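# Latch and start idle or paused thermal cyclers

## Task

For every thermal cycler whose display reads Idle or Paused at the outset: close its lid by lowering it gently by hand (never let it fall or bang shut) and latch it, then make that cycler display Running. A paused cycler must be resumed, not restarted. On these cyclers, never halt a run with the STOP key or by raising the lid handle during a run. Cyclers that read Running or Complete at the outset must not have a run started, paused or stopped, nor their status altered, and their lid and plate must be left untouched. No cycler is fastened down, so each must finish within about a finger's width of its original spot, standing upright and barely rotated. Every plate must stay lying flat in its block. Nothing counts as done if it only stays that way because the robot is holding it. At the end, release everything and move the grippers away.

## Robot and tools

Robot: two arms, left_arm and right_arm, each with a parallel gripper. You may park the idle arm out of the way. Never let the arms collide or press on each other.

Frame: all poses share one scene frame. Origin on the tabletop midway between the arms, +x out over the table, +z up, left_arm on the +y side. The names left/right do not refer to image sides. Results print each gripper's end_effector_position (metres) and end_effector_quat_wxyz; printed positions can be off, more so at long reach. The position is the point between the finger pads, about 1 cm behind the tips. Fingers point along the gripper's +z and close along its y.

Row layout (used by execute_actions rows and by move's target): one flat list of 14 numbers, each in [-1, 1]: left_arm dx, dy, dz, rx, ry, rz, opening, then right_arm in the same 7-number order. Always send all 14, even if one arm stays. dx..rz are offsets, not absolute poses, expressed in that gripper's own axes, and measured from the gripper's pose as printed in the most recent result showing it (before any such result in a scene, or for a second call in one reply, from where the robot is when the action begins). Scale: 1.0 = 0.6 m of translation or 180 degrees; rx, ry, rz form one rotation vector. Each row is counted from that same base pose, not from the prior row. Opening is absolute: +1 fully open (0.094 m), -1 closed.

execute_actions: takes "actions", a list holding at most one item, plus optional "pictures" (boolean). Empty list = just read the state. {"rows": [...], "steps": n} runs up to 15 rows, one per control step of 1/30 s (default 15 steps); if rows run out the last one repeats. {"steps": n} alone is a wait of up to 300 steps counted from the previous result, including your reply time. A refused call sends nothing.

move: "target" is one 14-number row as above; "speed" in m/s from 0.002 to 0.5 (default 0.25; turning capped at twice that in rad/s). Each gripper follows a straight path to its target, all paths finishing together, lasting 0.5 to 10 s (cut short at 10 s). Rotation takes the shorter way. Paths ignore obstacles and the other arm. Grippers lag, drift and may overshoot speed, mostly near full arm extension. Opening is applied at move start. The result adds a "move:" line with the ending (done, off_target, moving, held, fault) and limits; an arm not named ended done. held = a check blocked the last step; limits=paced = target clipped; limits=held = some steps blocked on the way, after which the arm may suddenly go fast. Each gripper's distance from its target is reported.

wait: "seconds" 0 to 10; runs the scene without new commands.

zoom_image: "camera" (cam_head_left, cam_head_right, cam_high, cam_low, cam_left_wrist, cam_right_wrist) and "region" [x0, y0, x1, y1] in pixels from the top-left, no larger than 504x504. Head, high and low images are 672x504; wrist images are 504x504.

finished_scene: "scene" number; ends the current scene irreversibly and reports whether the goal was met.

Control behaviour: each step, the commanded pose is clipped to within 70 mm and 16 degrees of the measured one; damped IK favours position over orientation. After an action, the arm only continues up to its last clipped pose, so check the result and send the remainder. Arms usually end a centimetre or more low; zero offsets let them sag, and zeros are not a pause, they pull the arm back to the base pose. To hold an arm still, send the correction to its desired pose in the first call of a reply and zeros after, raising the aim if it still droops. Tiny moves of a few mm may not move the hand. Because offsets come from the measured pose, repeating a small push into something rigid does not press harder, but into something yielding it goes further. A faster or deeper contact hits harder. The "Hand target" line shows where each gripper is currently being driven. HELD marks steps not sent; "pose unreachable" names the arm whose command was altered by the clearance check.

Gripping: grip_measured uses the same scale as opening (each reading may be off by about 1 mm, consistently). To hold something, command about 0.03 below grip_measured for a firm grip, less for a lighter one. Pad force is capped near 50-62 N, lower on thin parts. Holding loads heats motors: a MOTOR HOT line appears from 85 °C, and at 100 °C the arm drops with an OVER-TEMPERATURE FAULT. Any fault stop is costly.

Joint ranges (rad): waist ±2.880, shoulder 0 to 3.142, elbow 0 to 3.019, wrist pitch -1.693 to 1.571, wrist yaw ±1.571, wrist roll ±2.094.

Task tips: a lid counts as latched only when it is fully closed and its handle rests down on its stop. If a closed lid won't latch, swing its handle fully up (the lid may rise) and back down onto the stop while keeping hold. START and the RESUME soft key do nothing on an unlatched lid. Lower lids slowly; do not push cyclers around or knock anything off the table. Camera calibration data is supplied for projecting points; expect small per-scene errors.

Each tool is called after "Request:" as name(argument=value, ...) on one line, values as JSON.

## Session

Request:
execute_actions(actions=[])

Scene clock: 0.00 s of 7800.00 s.
left_arm: end_effector_position=(+0.0881, +0.0562, +0.2004) grip_measured=+1.000 end_effector_quat_wxyz=(+0.392, +0.533, +0.749, -0.005) | right_arm: end_effector_position=(+0.5519, -0.6138, +0.3226) grip_measured=+1.000 end_effector_quat_wxyz=(+0.419, +0.713, +0.555, -0.082)
Joint positions: left_arm=[-1.97   0.471  0.541 -1.319 -0.753 -0.511  0.094] | right_arm=[-0.441  1.523  1.454 -0.752  0.521  1.206  0.094]
Joint velocities: left_arm=[ 0.005 -0.015 -0.022  0.007 -0.007  0.037  0.   ] | right_arm=[-0.015 -0.015  0.007 -0.007 -0.022  0.066  0.   ]
Hand target (left_arm): +0.086, +0.051, +0.215; +0.397, +0.527, +0.751, -0.020
Hand target (right_arm): +0.557, -0.616, +0.333; +0.428, +0.712, +0.551, -0.077
camera_calibration (this result's frames):
cam_left_wrist: T_world_to_cam=[[-0.809557, -0.418202, -0.411975, 0.176872], [-0.425964, 0.901376, -0.0779543, 0.00384931], [0.403945, 0.112378, -0.907854, 0.263497], [0, 0, 0, 1]] pos_world=[0.0383897, 0.0408875, 0.312384]
cam_right_wrist: T_world_to_cam=[[-0.869217, 0.0259343, -0.49375, 0.657191], [0.0940887, 0.989051, -0.113688, 0.595616], [0.485395, -0.145275, -0.862141, 0.0413496], [0, 0, 0, 1]] pos_world=[0.49513, -0.600132, 0.427851]

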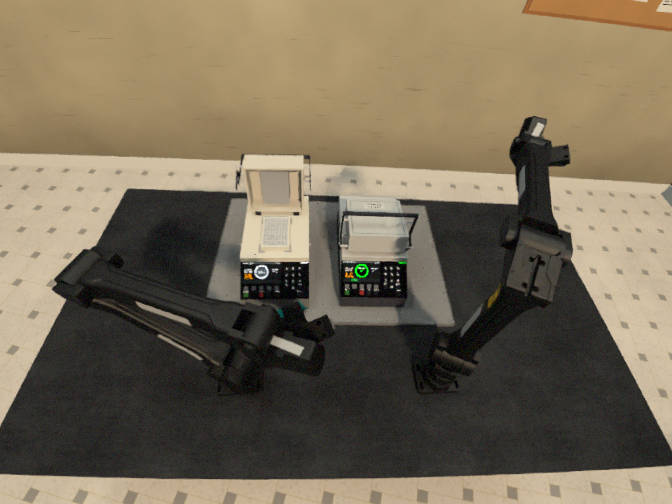

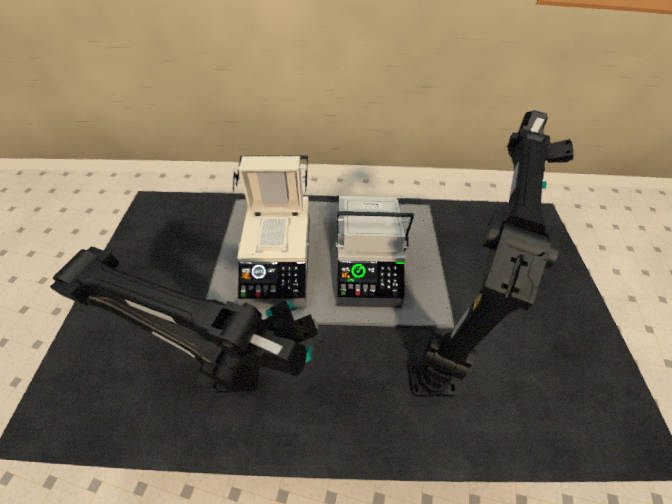

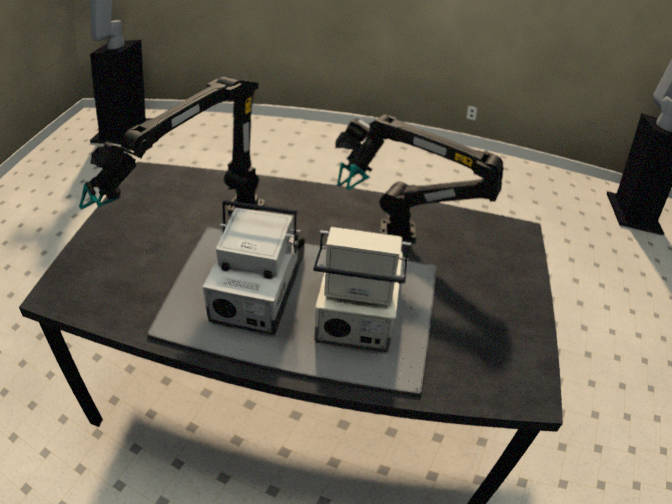

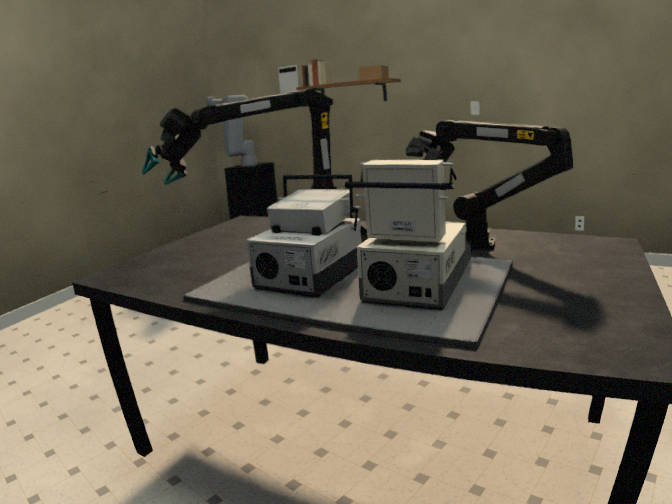

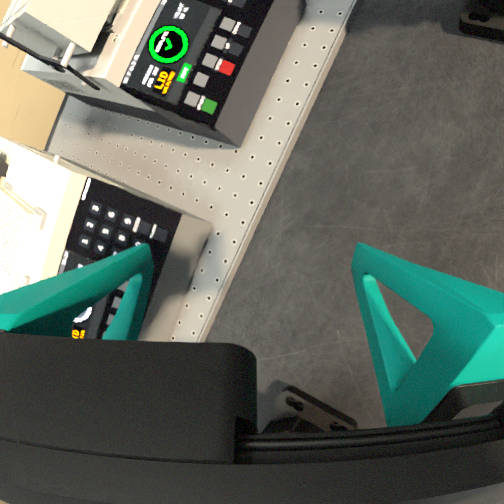

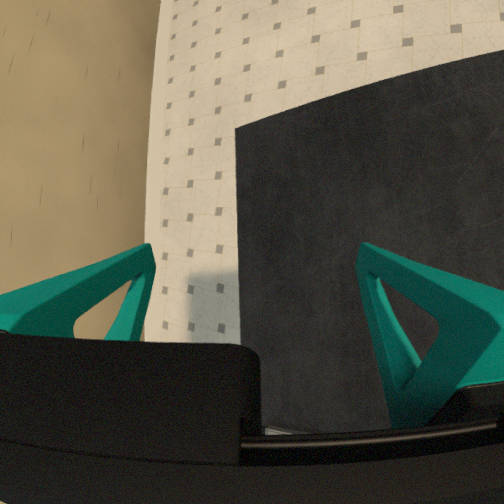

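Request:
move(target=[-0.135,0.465,-0.21,0.18,0.185,0.101,1, 0,0,0,0,0,0,1])

Request:
move(target=[0,0.53,0,0,0,0,0.3, 0,0,0,0,0,0,1], speed=0.15)

Scene clock: 23.33 s of 7800.00 s.
left_arm: end_effector_position=(+0.2379, +0.1630, +0.4364) grip_measured=+1.000 end_effector_quat_wxyz=(+0.211, +0.681, +0.695, +0.093) | right_arm: end_effector_position=(+0.5519, -0.6138, +0.3226) grip_measured=+1.000 end_effector_quat_wxyz=(+0.419, +0.713, +0.555, -0.082)
Joint positions: left_arm=[-0.451  0.777  1.364 -1.691  0.     1.192  0.094] | right_arm=[-0.441  1.523  1.454 -0.752  0.521  1.206  0.094]
Joint velocities: left_arm=[-0.005  0.005  0.002 -0.002  0.022 -0.022  0.   ] | right_arm=[-0.005  0.005  0.002  0.007  0.007  0.007  0.   ]
Hand target (left_arm): +0.238, +0.163, +0.454; +0.222, +0.683, +0.688, +0.102
Hand target (right_arm): +0.552, -0.614, +0.323; +0.419, +0.713, +0.555, -0.082
Off the commanded pose (left_arm): 0.018 m, 27 deg; orientation clipped at the last step of the last action.
Off the commanded pose (right_arm): 0.000 m, 0 deg.
joint sent to its limit (left arm) — the command would take joint 4 (wrist pitch) past its lower limit, so that joint was sent only as far as its limit.
After step 90, 17.80 s passed at rest.
move: off_target (left_arm); limits=paced
camera_calibration (this result's frames):
cam_left_wrist: T_world_to_cam=[[-0.910145, -0.0432926, -0.412021, 0.402895], [-0.217564, 0.896297, 0.386417, -0.261596], [0.352564, 0.441337, -0.825179, 0.327718], [0, 0, 0, 1]] pos_world=[0.194238, 0.107276, 0.537513]
cam_right_wrist: T_world_to_cam=[[-0.869217, 0.0259343, -0.49375, 0.657191], [0.0940887, 0.989051, -0.113688, 0.595616], [0.485395, -0.145275, -0.862141, 0.0413496], [0, 0, 0, 1]] pos_world=[0.49513, -0.600132, 0.427851]

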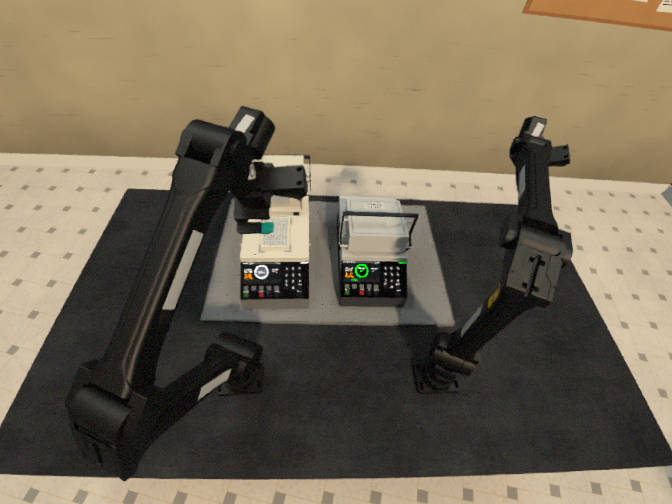

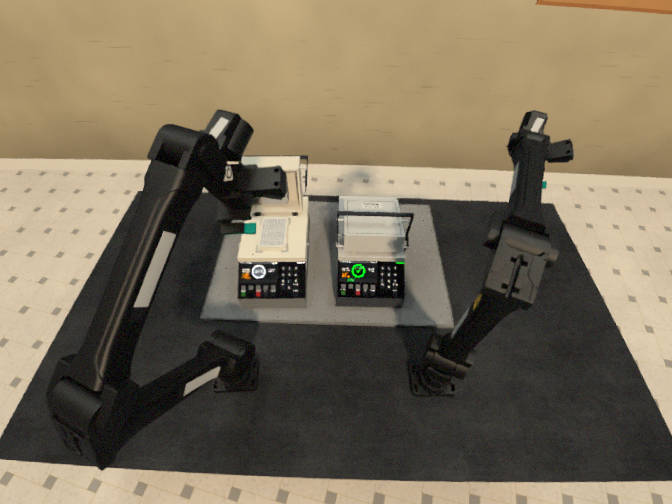

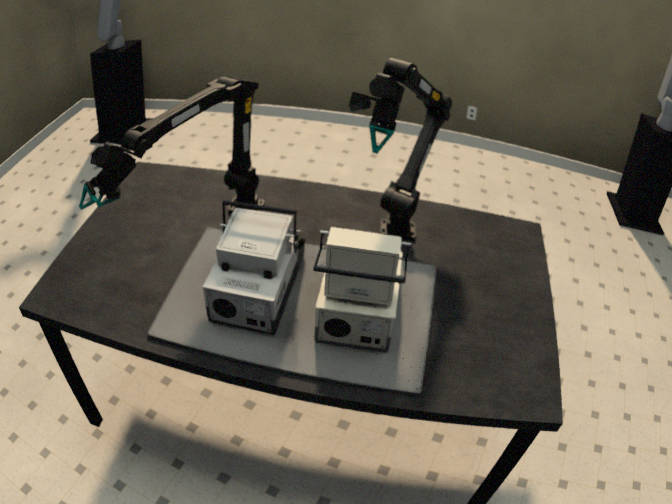

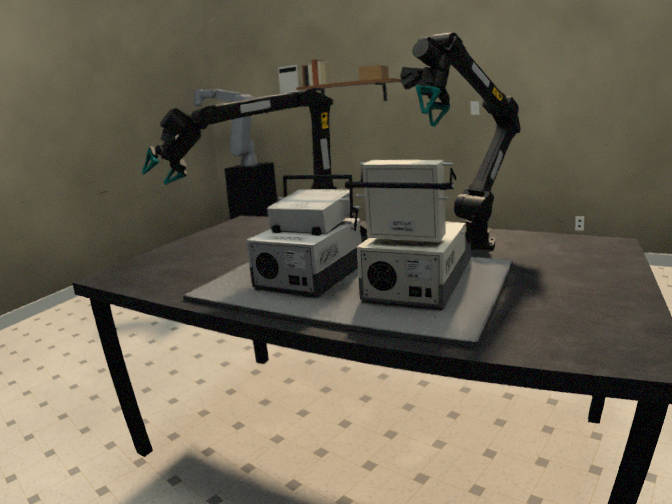

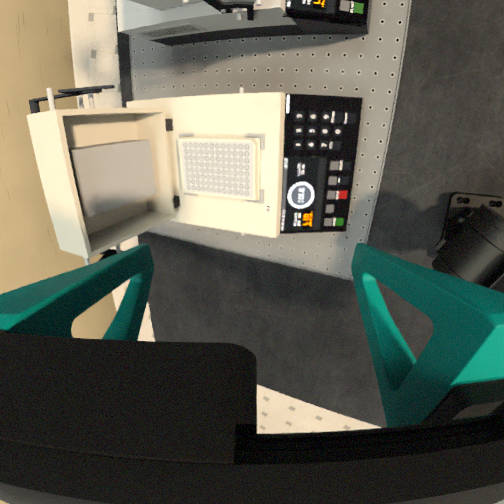

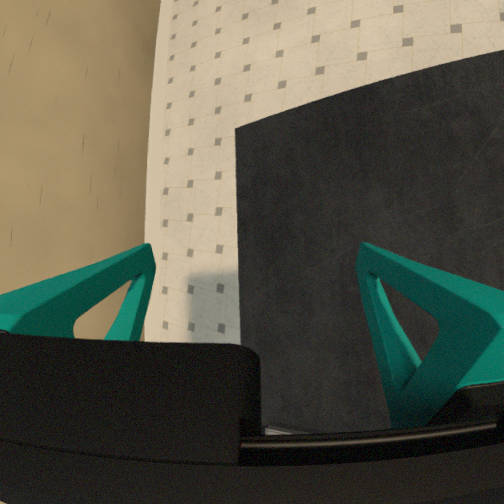

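Scene clock: 25.87 s of 7800.00 s.
left_arm: end_effector_position=(+0.5272, +0.1763, +0.5485) grip_measured=+0.303 end_effector_quat_wxyz=(+0.256, +0.666, +0.689, +0.128) | right_arm: end_effector_position=(+0.5519, -0.6138, +0.3226) grip_measured=+1.000 end_effector_quat_wxyz=(+0.419, +0.713, +0.555, -0.082)
Joint positions: left_arm=[-0.186  1.547  2.24  -1.693  0.115  1.41   0.061] | right_arm=[-0.441  1.523  1.454 -0.752  0.521  1.206  0.094]
Joint velocities: left_arm=[-0.015  0.005  0.007 -0.007 -0.051  0.051  0.   ] | right_arm=[-0.005  0.005  0.002 -0.007 -0.022 -0.022  0.   ]
Hand target (left_arm): +0.525, +0.180, +0.567; +0.269, +0.665, +0.683, +0.140
Hand target (right_arm): +0.552, -0.614, +0.323; +0.419, +0.713, +0.555, -0.082
Off the commanded pose (left_arm): 0.021 m, 7 deg.
Off the commanded pose (right_arm): 0.000 m, 0 deg.
joint sent to its limit (left arm) — the command would take joint 4 (wrist pitch) past its lower limit, so that joint was sent only as far as its limit.
move: off_target (left_arm)
camera_calibration (this result's frames):
cam_left_wrist: T_world_to_cam=[[-0.856116, -0.0675402, -0.512352, 0.74375], [-0.275823, 0.898121, 0.342493, -0.199357], [0.437021, 0.434532, -0.787524, 0.24834], [0, 0, 0, 1]] pos_world=[0.47322, 0.121368, 0.644913]
cam_right_wrist: T_world_to_cam=[[-0.869217, 0.0259343, -0.49375, 0.657191], [0.0940887, 0.989051, -0.113688, 0.595616], [0.485395, -0.145275, -0.862141, 0.0413496], [0, 0, 0, 1]] pos_world=[0.49513, -0.600132, 0.427851]

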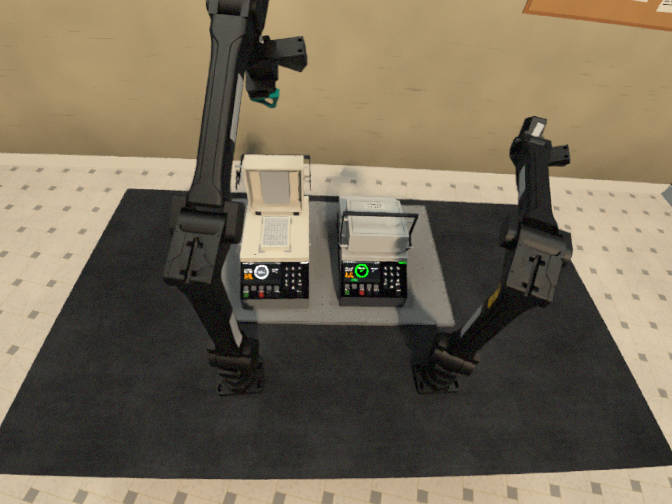

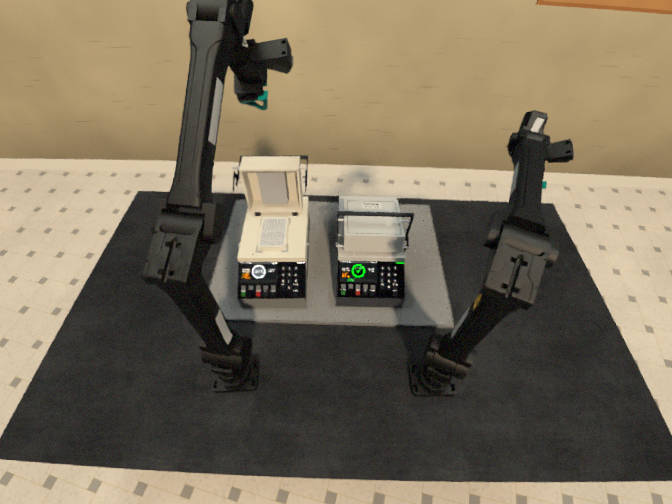

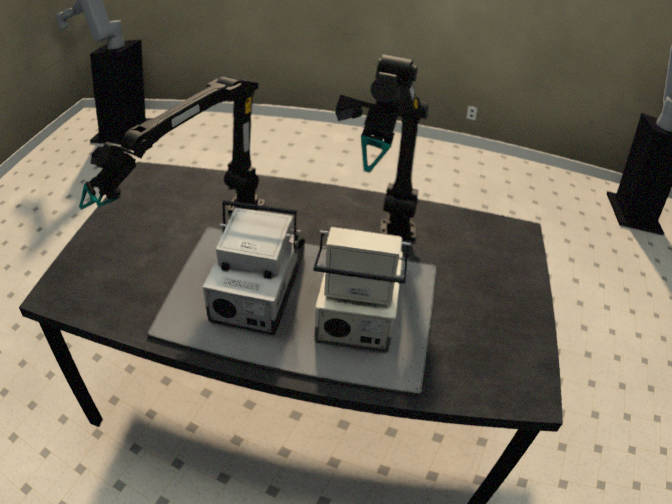

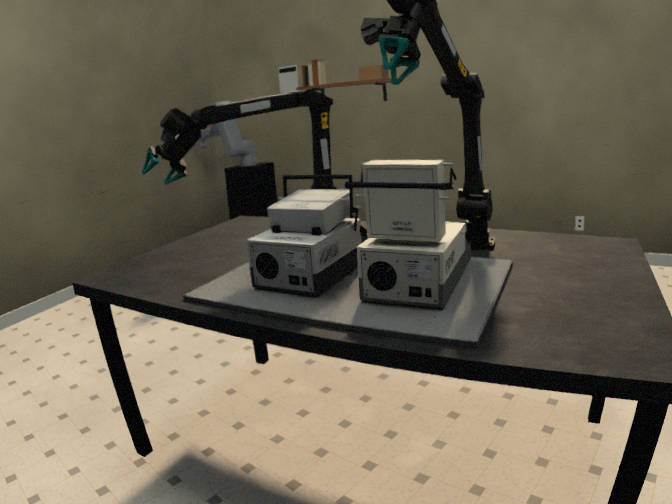

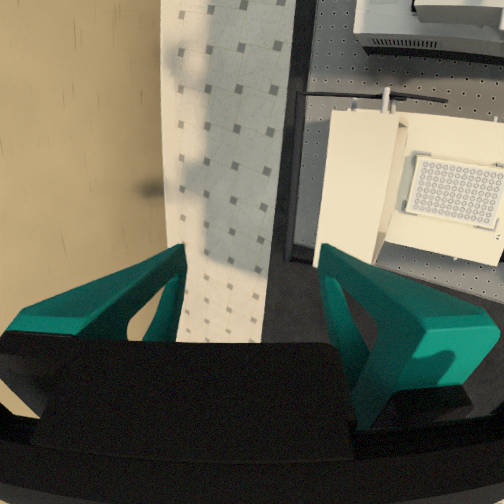

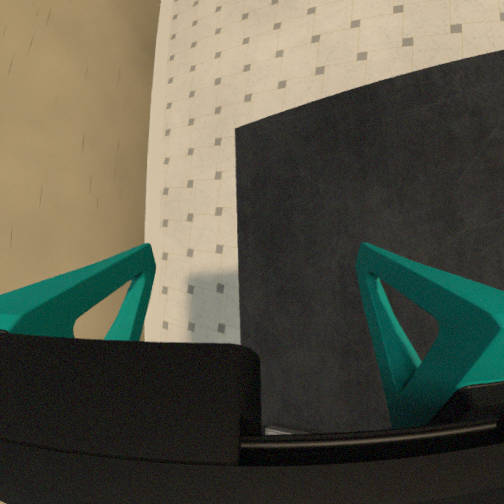

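Request:
move(target=[0.05,-0.02,0.25,0,0,0,0.3, 0,0,0,0,0,0,1], speed=0.12)

Scene clock: 35.90 s of 7800.00 s.
left_arm: end_effector_position=(+0.5927, +0.1776, +0.4046) grip_measured=+0.303 end_effector_quat_wxyz=(+0.243, +0.667, +0.694, +0.118) | right_arm: end_effector_position=(+0.5519, -0.6138, +0.3226) grip_measured=+1.000 end_effector_quat_wxyz=(+0.419, +0.713, +0.555, -0.082)
Joint positions: left_arm=[-0.171  1.544  1.82  -1.312  0.123  1.42   0.061] | right_arm=[-0.441  1.523  1.454 -0.752  0.521  1.206  0.094]
Joint velocities: left_arm=[-0.015 -0.015 -0.012  0.002 -0.066 -0.007 -0.   ] | right_arm=[-0.005 -0.005  0.007  0.007  0.066  0.037  0.   ]
Hand target (left_arm): +0.597, +0.181, +0.412; +0.255, +0.666, +0.689, +0.129
Hand target (right_arm): +0.552, -0.614, +0.323; +0.419, +0.713, +0.555, -0.082
Off the commanded pose (left_arm): 0.008 m, 2 deg.
Off the commanded pose (right_arm): 0.000 m, 0 deg.
After step 90, 5.43 s passed at rest.
move: done
camera_calibration (this result's frames):
cam_left_wrist: T_world_to_cam=[[-0.873008, -0.0692172, -0.48277, 0.724537], [-0.266287, 0.896955, 0.352934, -0.142834], [0.408594, 0.436669, -0.801481, 0.127928], [0, 0, 0, 1]] pos_world=[0.542221, 0.122404, 0.502728]
cam_right_wrist: T_world_to_cam=[[-0.869217, 0.0259343, -0.49375, 0.657191], [0.0940887, 0.989051, -0.113688, 0.595616], [0.485395, -0.145275, -0.862141, 0.0413496], [0, 0, 0, 1]] pos_world=[0.49513, -0.600132, 0.427851]

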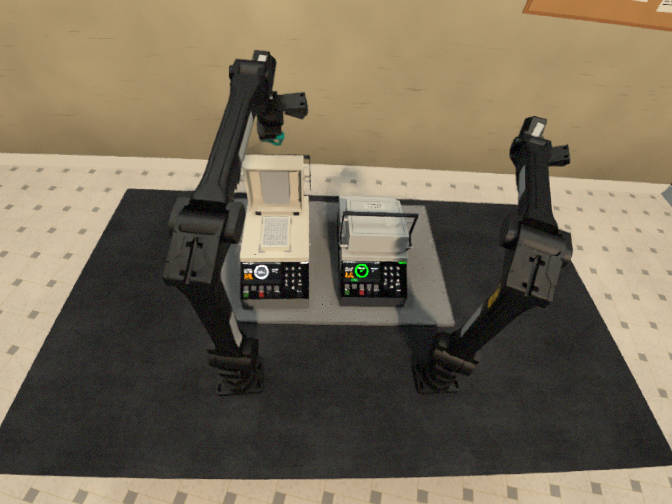

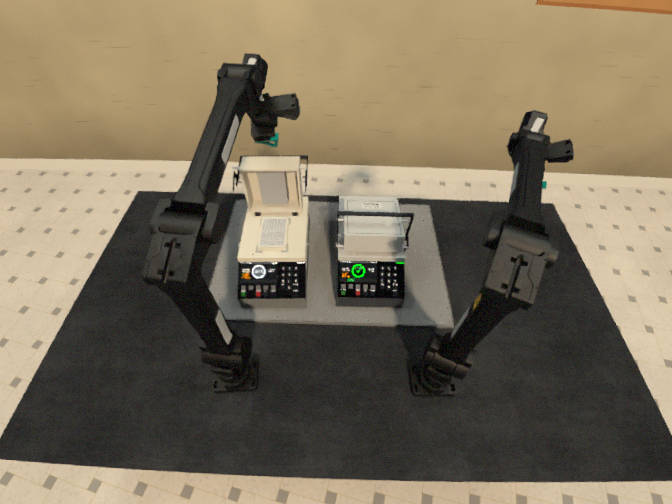

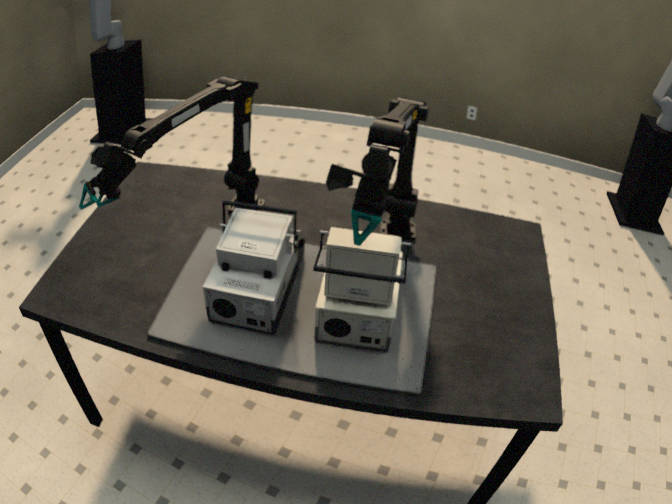

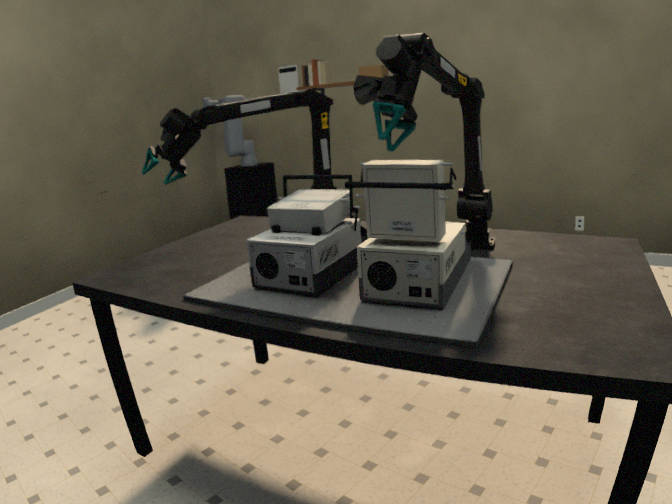

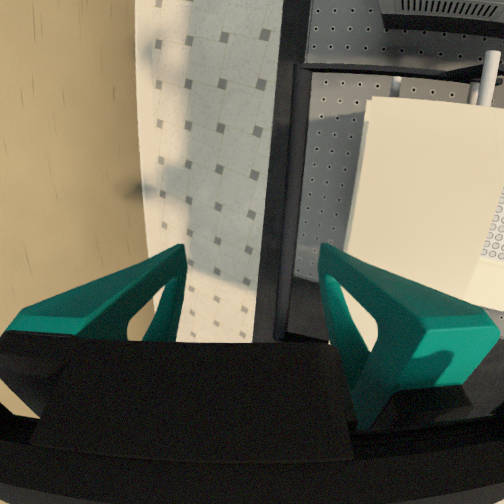

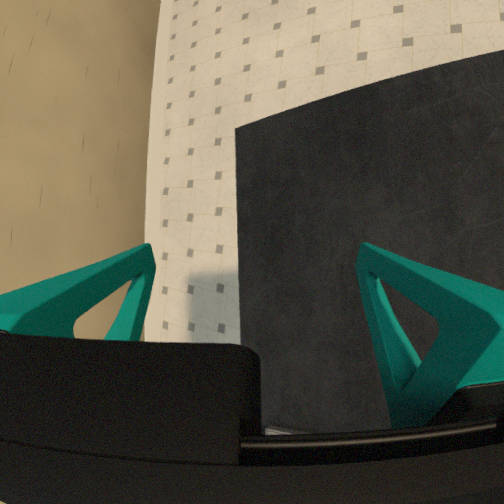

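Request:
move(target=[0.03,-0.05,0.2,0,0,0,0.3, 0,0,0,0,0,0,1], speed=0.06)

Scene clock: 43.50 s of 7800.00 s.
left_arm: end_effector_position=(+0.6302, +0.1748, +0.3438) grip_measured=+0.301 end_effector_quat_wxyz=(+0.286, +0.660, +0.677, +0.155) | right_arm: end_effector_position=(+0.5519, -0.6138, +0.3226) grip_measured=+1.000 end_effector_quat_wxyz=(+0.419, +0.713, +0.555, -0.082)
Joint positions: left_arm=[-0.171  1.544  1.616 -0.989  0.123  1.427  0.061] | right_arm=[-0.441  1.523  1.454 -0.752  0.521  1.206  0.094]
Joint velocities: left_arm=[-0.015 -0.005 -0.007 -0.012  0.037  0.007 -0.001] | right_arm=[-0.005 -0.015 -0.007  0.002  0.007 -0.051  0.   ]
Hand target (left_arm): +0.625, +0.175, +0.287; +0.243, +0.667, +0.694, +0.118
Hand target (right_arm): +0.552, -0.614, +0.323; +0.419, +0.713, +0.555, -0.082
Off the commanded pose (left_arm): 0.060 m, 7 deg.
Off the commanded pose (right_arm): 0.000 m, 0 deg.
After step 90, 2.27 s passed at rest.
move: off_target (left_arm)
camera_calibration (this result's frames):
cam_left_wrist: T_world_to_cam=[[-0.809652, -0.0673722, -0.58303, 0.721941], [-0.301296, 0.900213, 0.314385, -0.0741309], [0.50367, 0.430207, -0.749158, -0.0115856], [0, 0, 0, 1]] pos_world=[0.568021, 0.120357, 0.43554]
cam_right_wrist: T_world_to_cam=[[-0.869217, 0.0259343, -0.49375, 0.657191], [0.0940887, 0.989051, -0.113688, 0.595616], [0.485395, -0.145275, -0.862141, 0.0413496], [0, 0, 0, 1]] pos_world=[0.49513, -0.600132, 0.427851]

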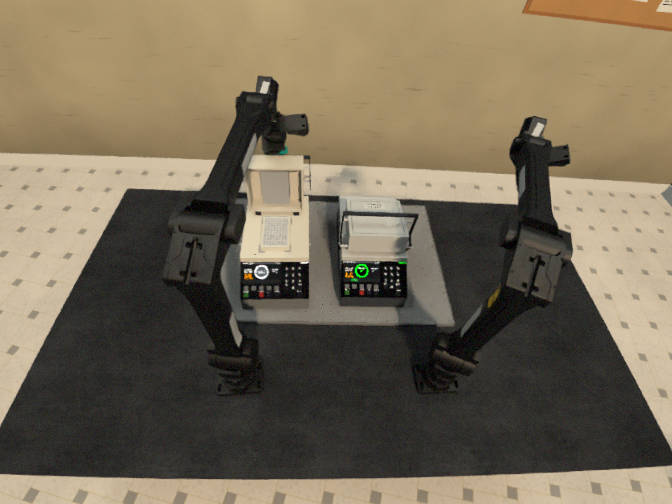

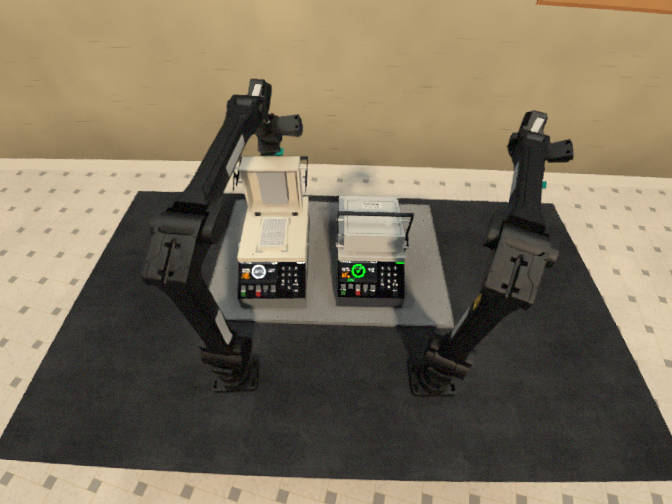

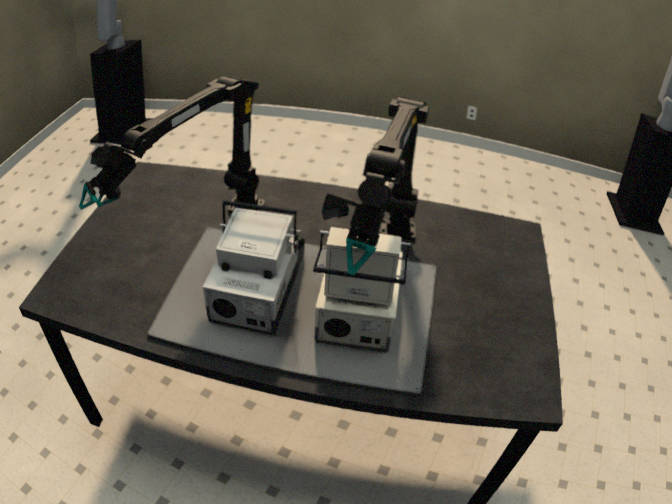

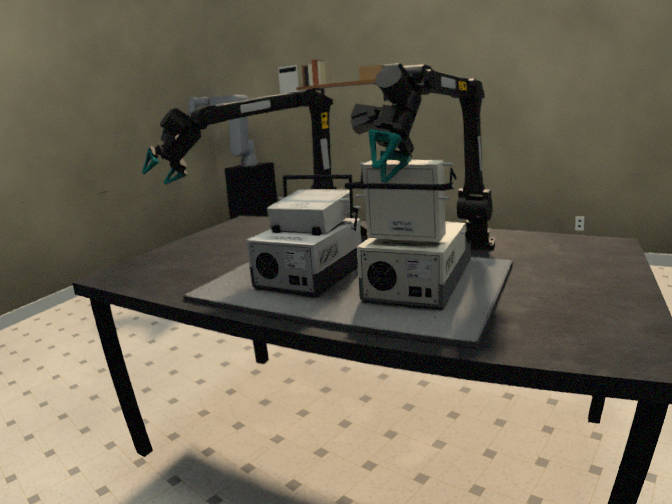

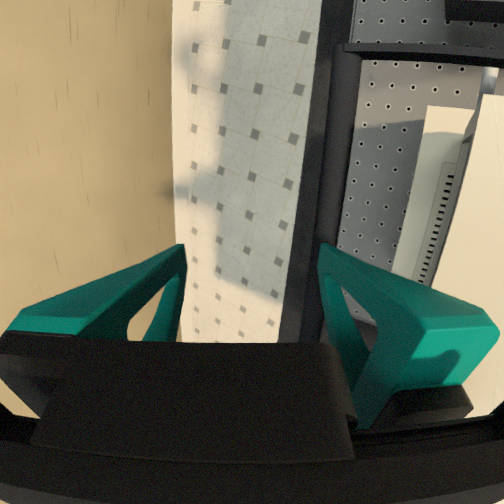

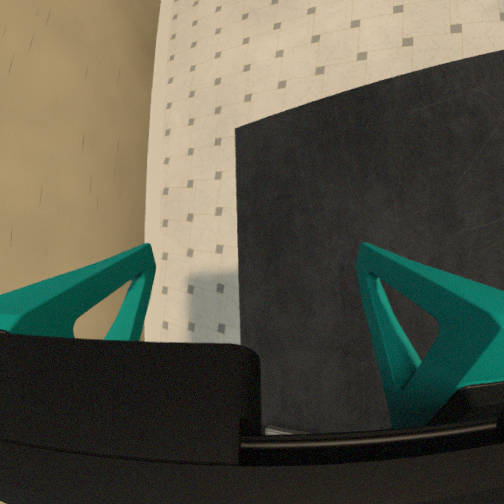

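Request:
move(target=[0,-0.03,-0.06,0.15,0,0,-0.3, 0,0,0,0,0,0,1], speed=0.08)

Scene clock: 54.07 s of 7800.00 s.
left_arm: end_effector_position=(+0.5861, +0.1753, +0.3457) grip_measured=-0.298 end_effector_quat_wxyz=(+0.116, +0.706, +0.699, -0.016) | right_arm: end_effector_position=(+0.5519, -0.6138, +0.3226) grip_measured=+1.000 end_effector_quat_wxyz=(+0.419, +0.713, +0.555, -0.082)
Joint positions: left_arm=[-0.16   1.755  2.008 -1.669  0.177  1.501  0.033] | right_arm=[-0.441  1.523  1.454 -0.752  0.521  1.206  0.094]
Joint velocities: left_arm=[ 0.005 -0.015 -0.027 -0.007  0.037  0.051  0.   ] | right_arm=[-0.005  0.015 -0.012 -0.002 -0.051 -0.066  0.   ]
Hand target (left_arm): +0.593, +0.179, +0.361; +0.126, +0.707, +0.696, -0.008
Hand target (right_arm): +0.552, -0.614, +0.323; +0.419, +0.713, +0.555, -0.082
Off the commanded pose (left_arm): 0.018 m, 1 deg.
Off the commanded pose (right_arm): 0.000 m, 0 deg.
After step 90, 4.33 s passed at rest.
move: off_target (left_arm)
camera_calibration (this result's frames):
cam_left_wrist: T_world_to_cam=[[-0.990772, 0.0099471, -0.135175, 0.625175], [-0.0474029, 0.908893, 0.414326, -0.27334], [0.126981, 0.41691, -0.900034, 0.287037], [0, 0, 0, 1]] pos_world=[0.570001, 0.12255, 0.456103]
cam_right_wrist: T_world_to_cam=[[-0.869217, 0.0259343, -0.49375, 0.657191], [0.0940887, 0.989051, -0.113688, 0.595616], [0.485395, -0.145275, -0.862141, 0.0413496], [0, 0, 0, 1]] pos_world=[0.49513, -0.600132, 0.427851]

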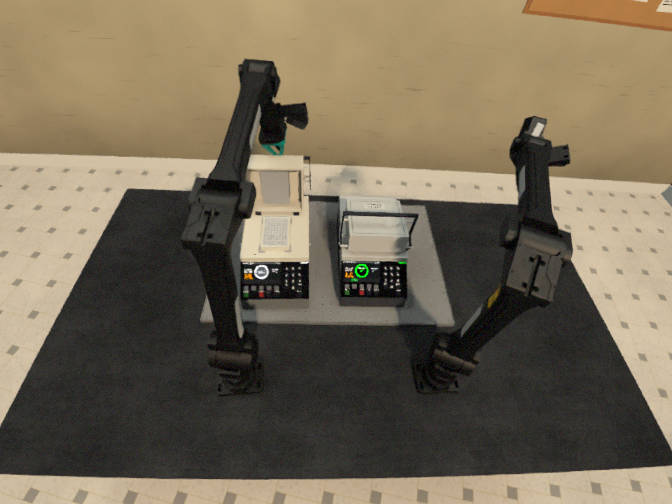

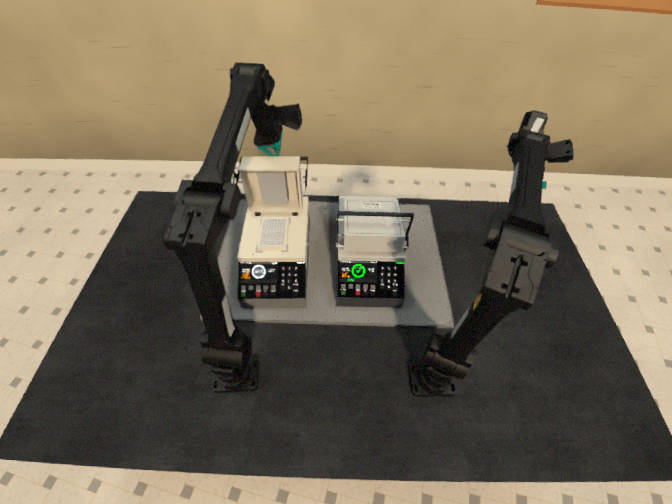

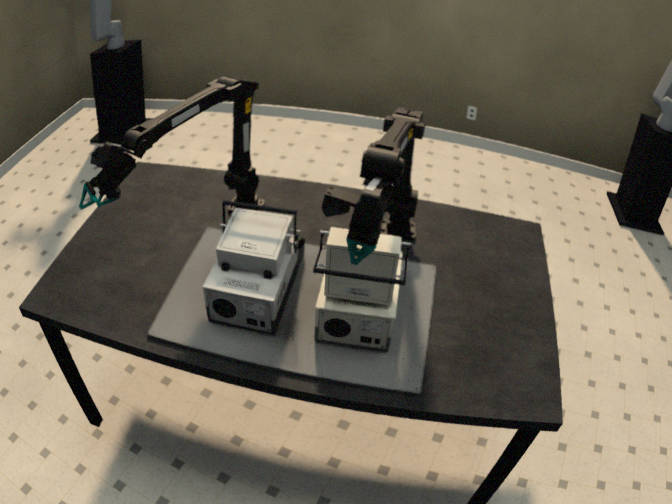

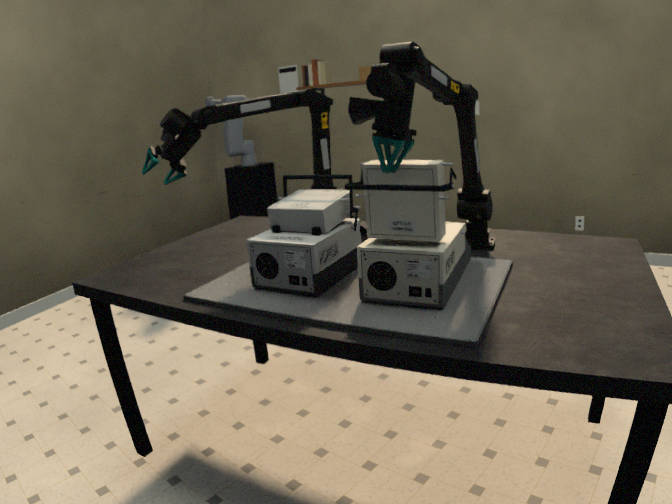

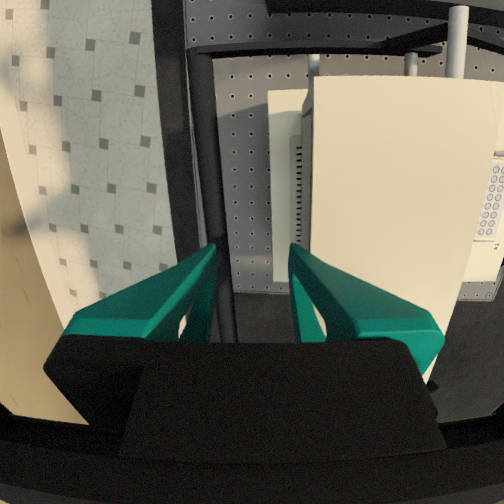

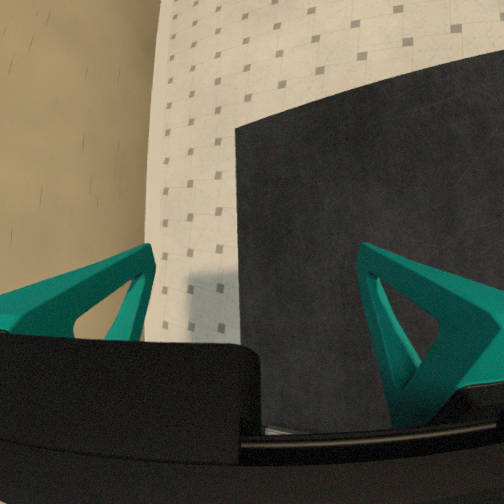

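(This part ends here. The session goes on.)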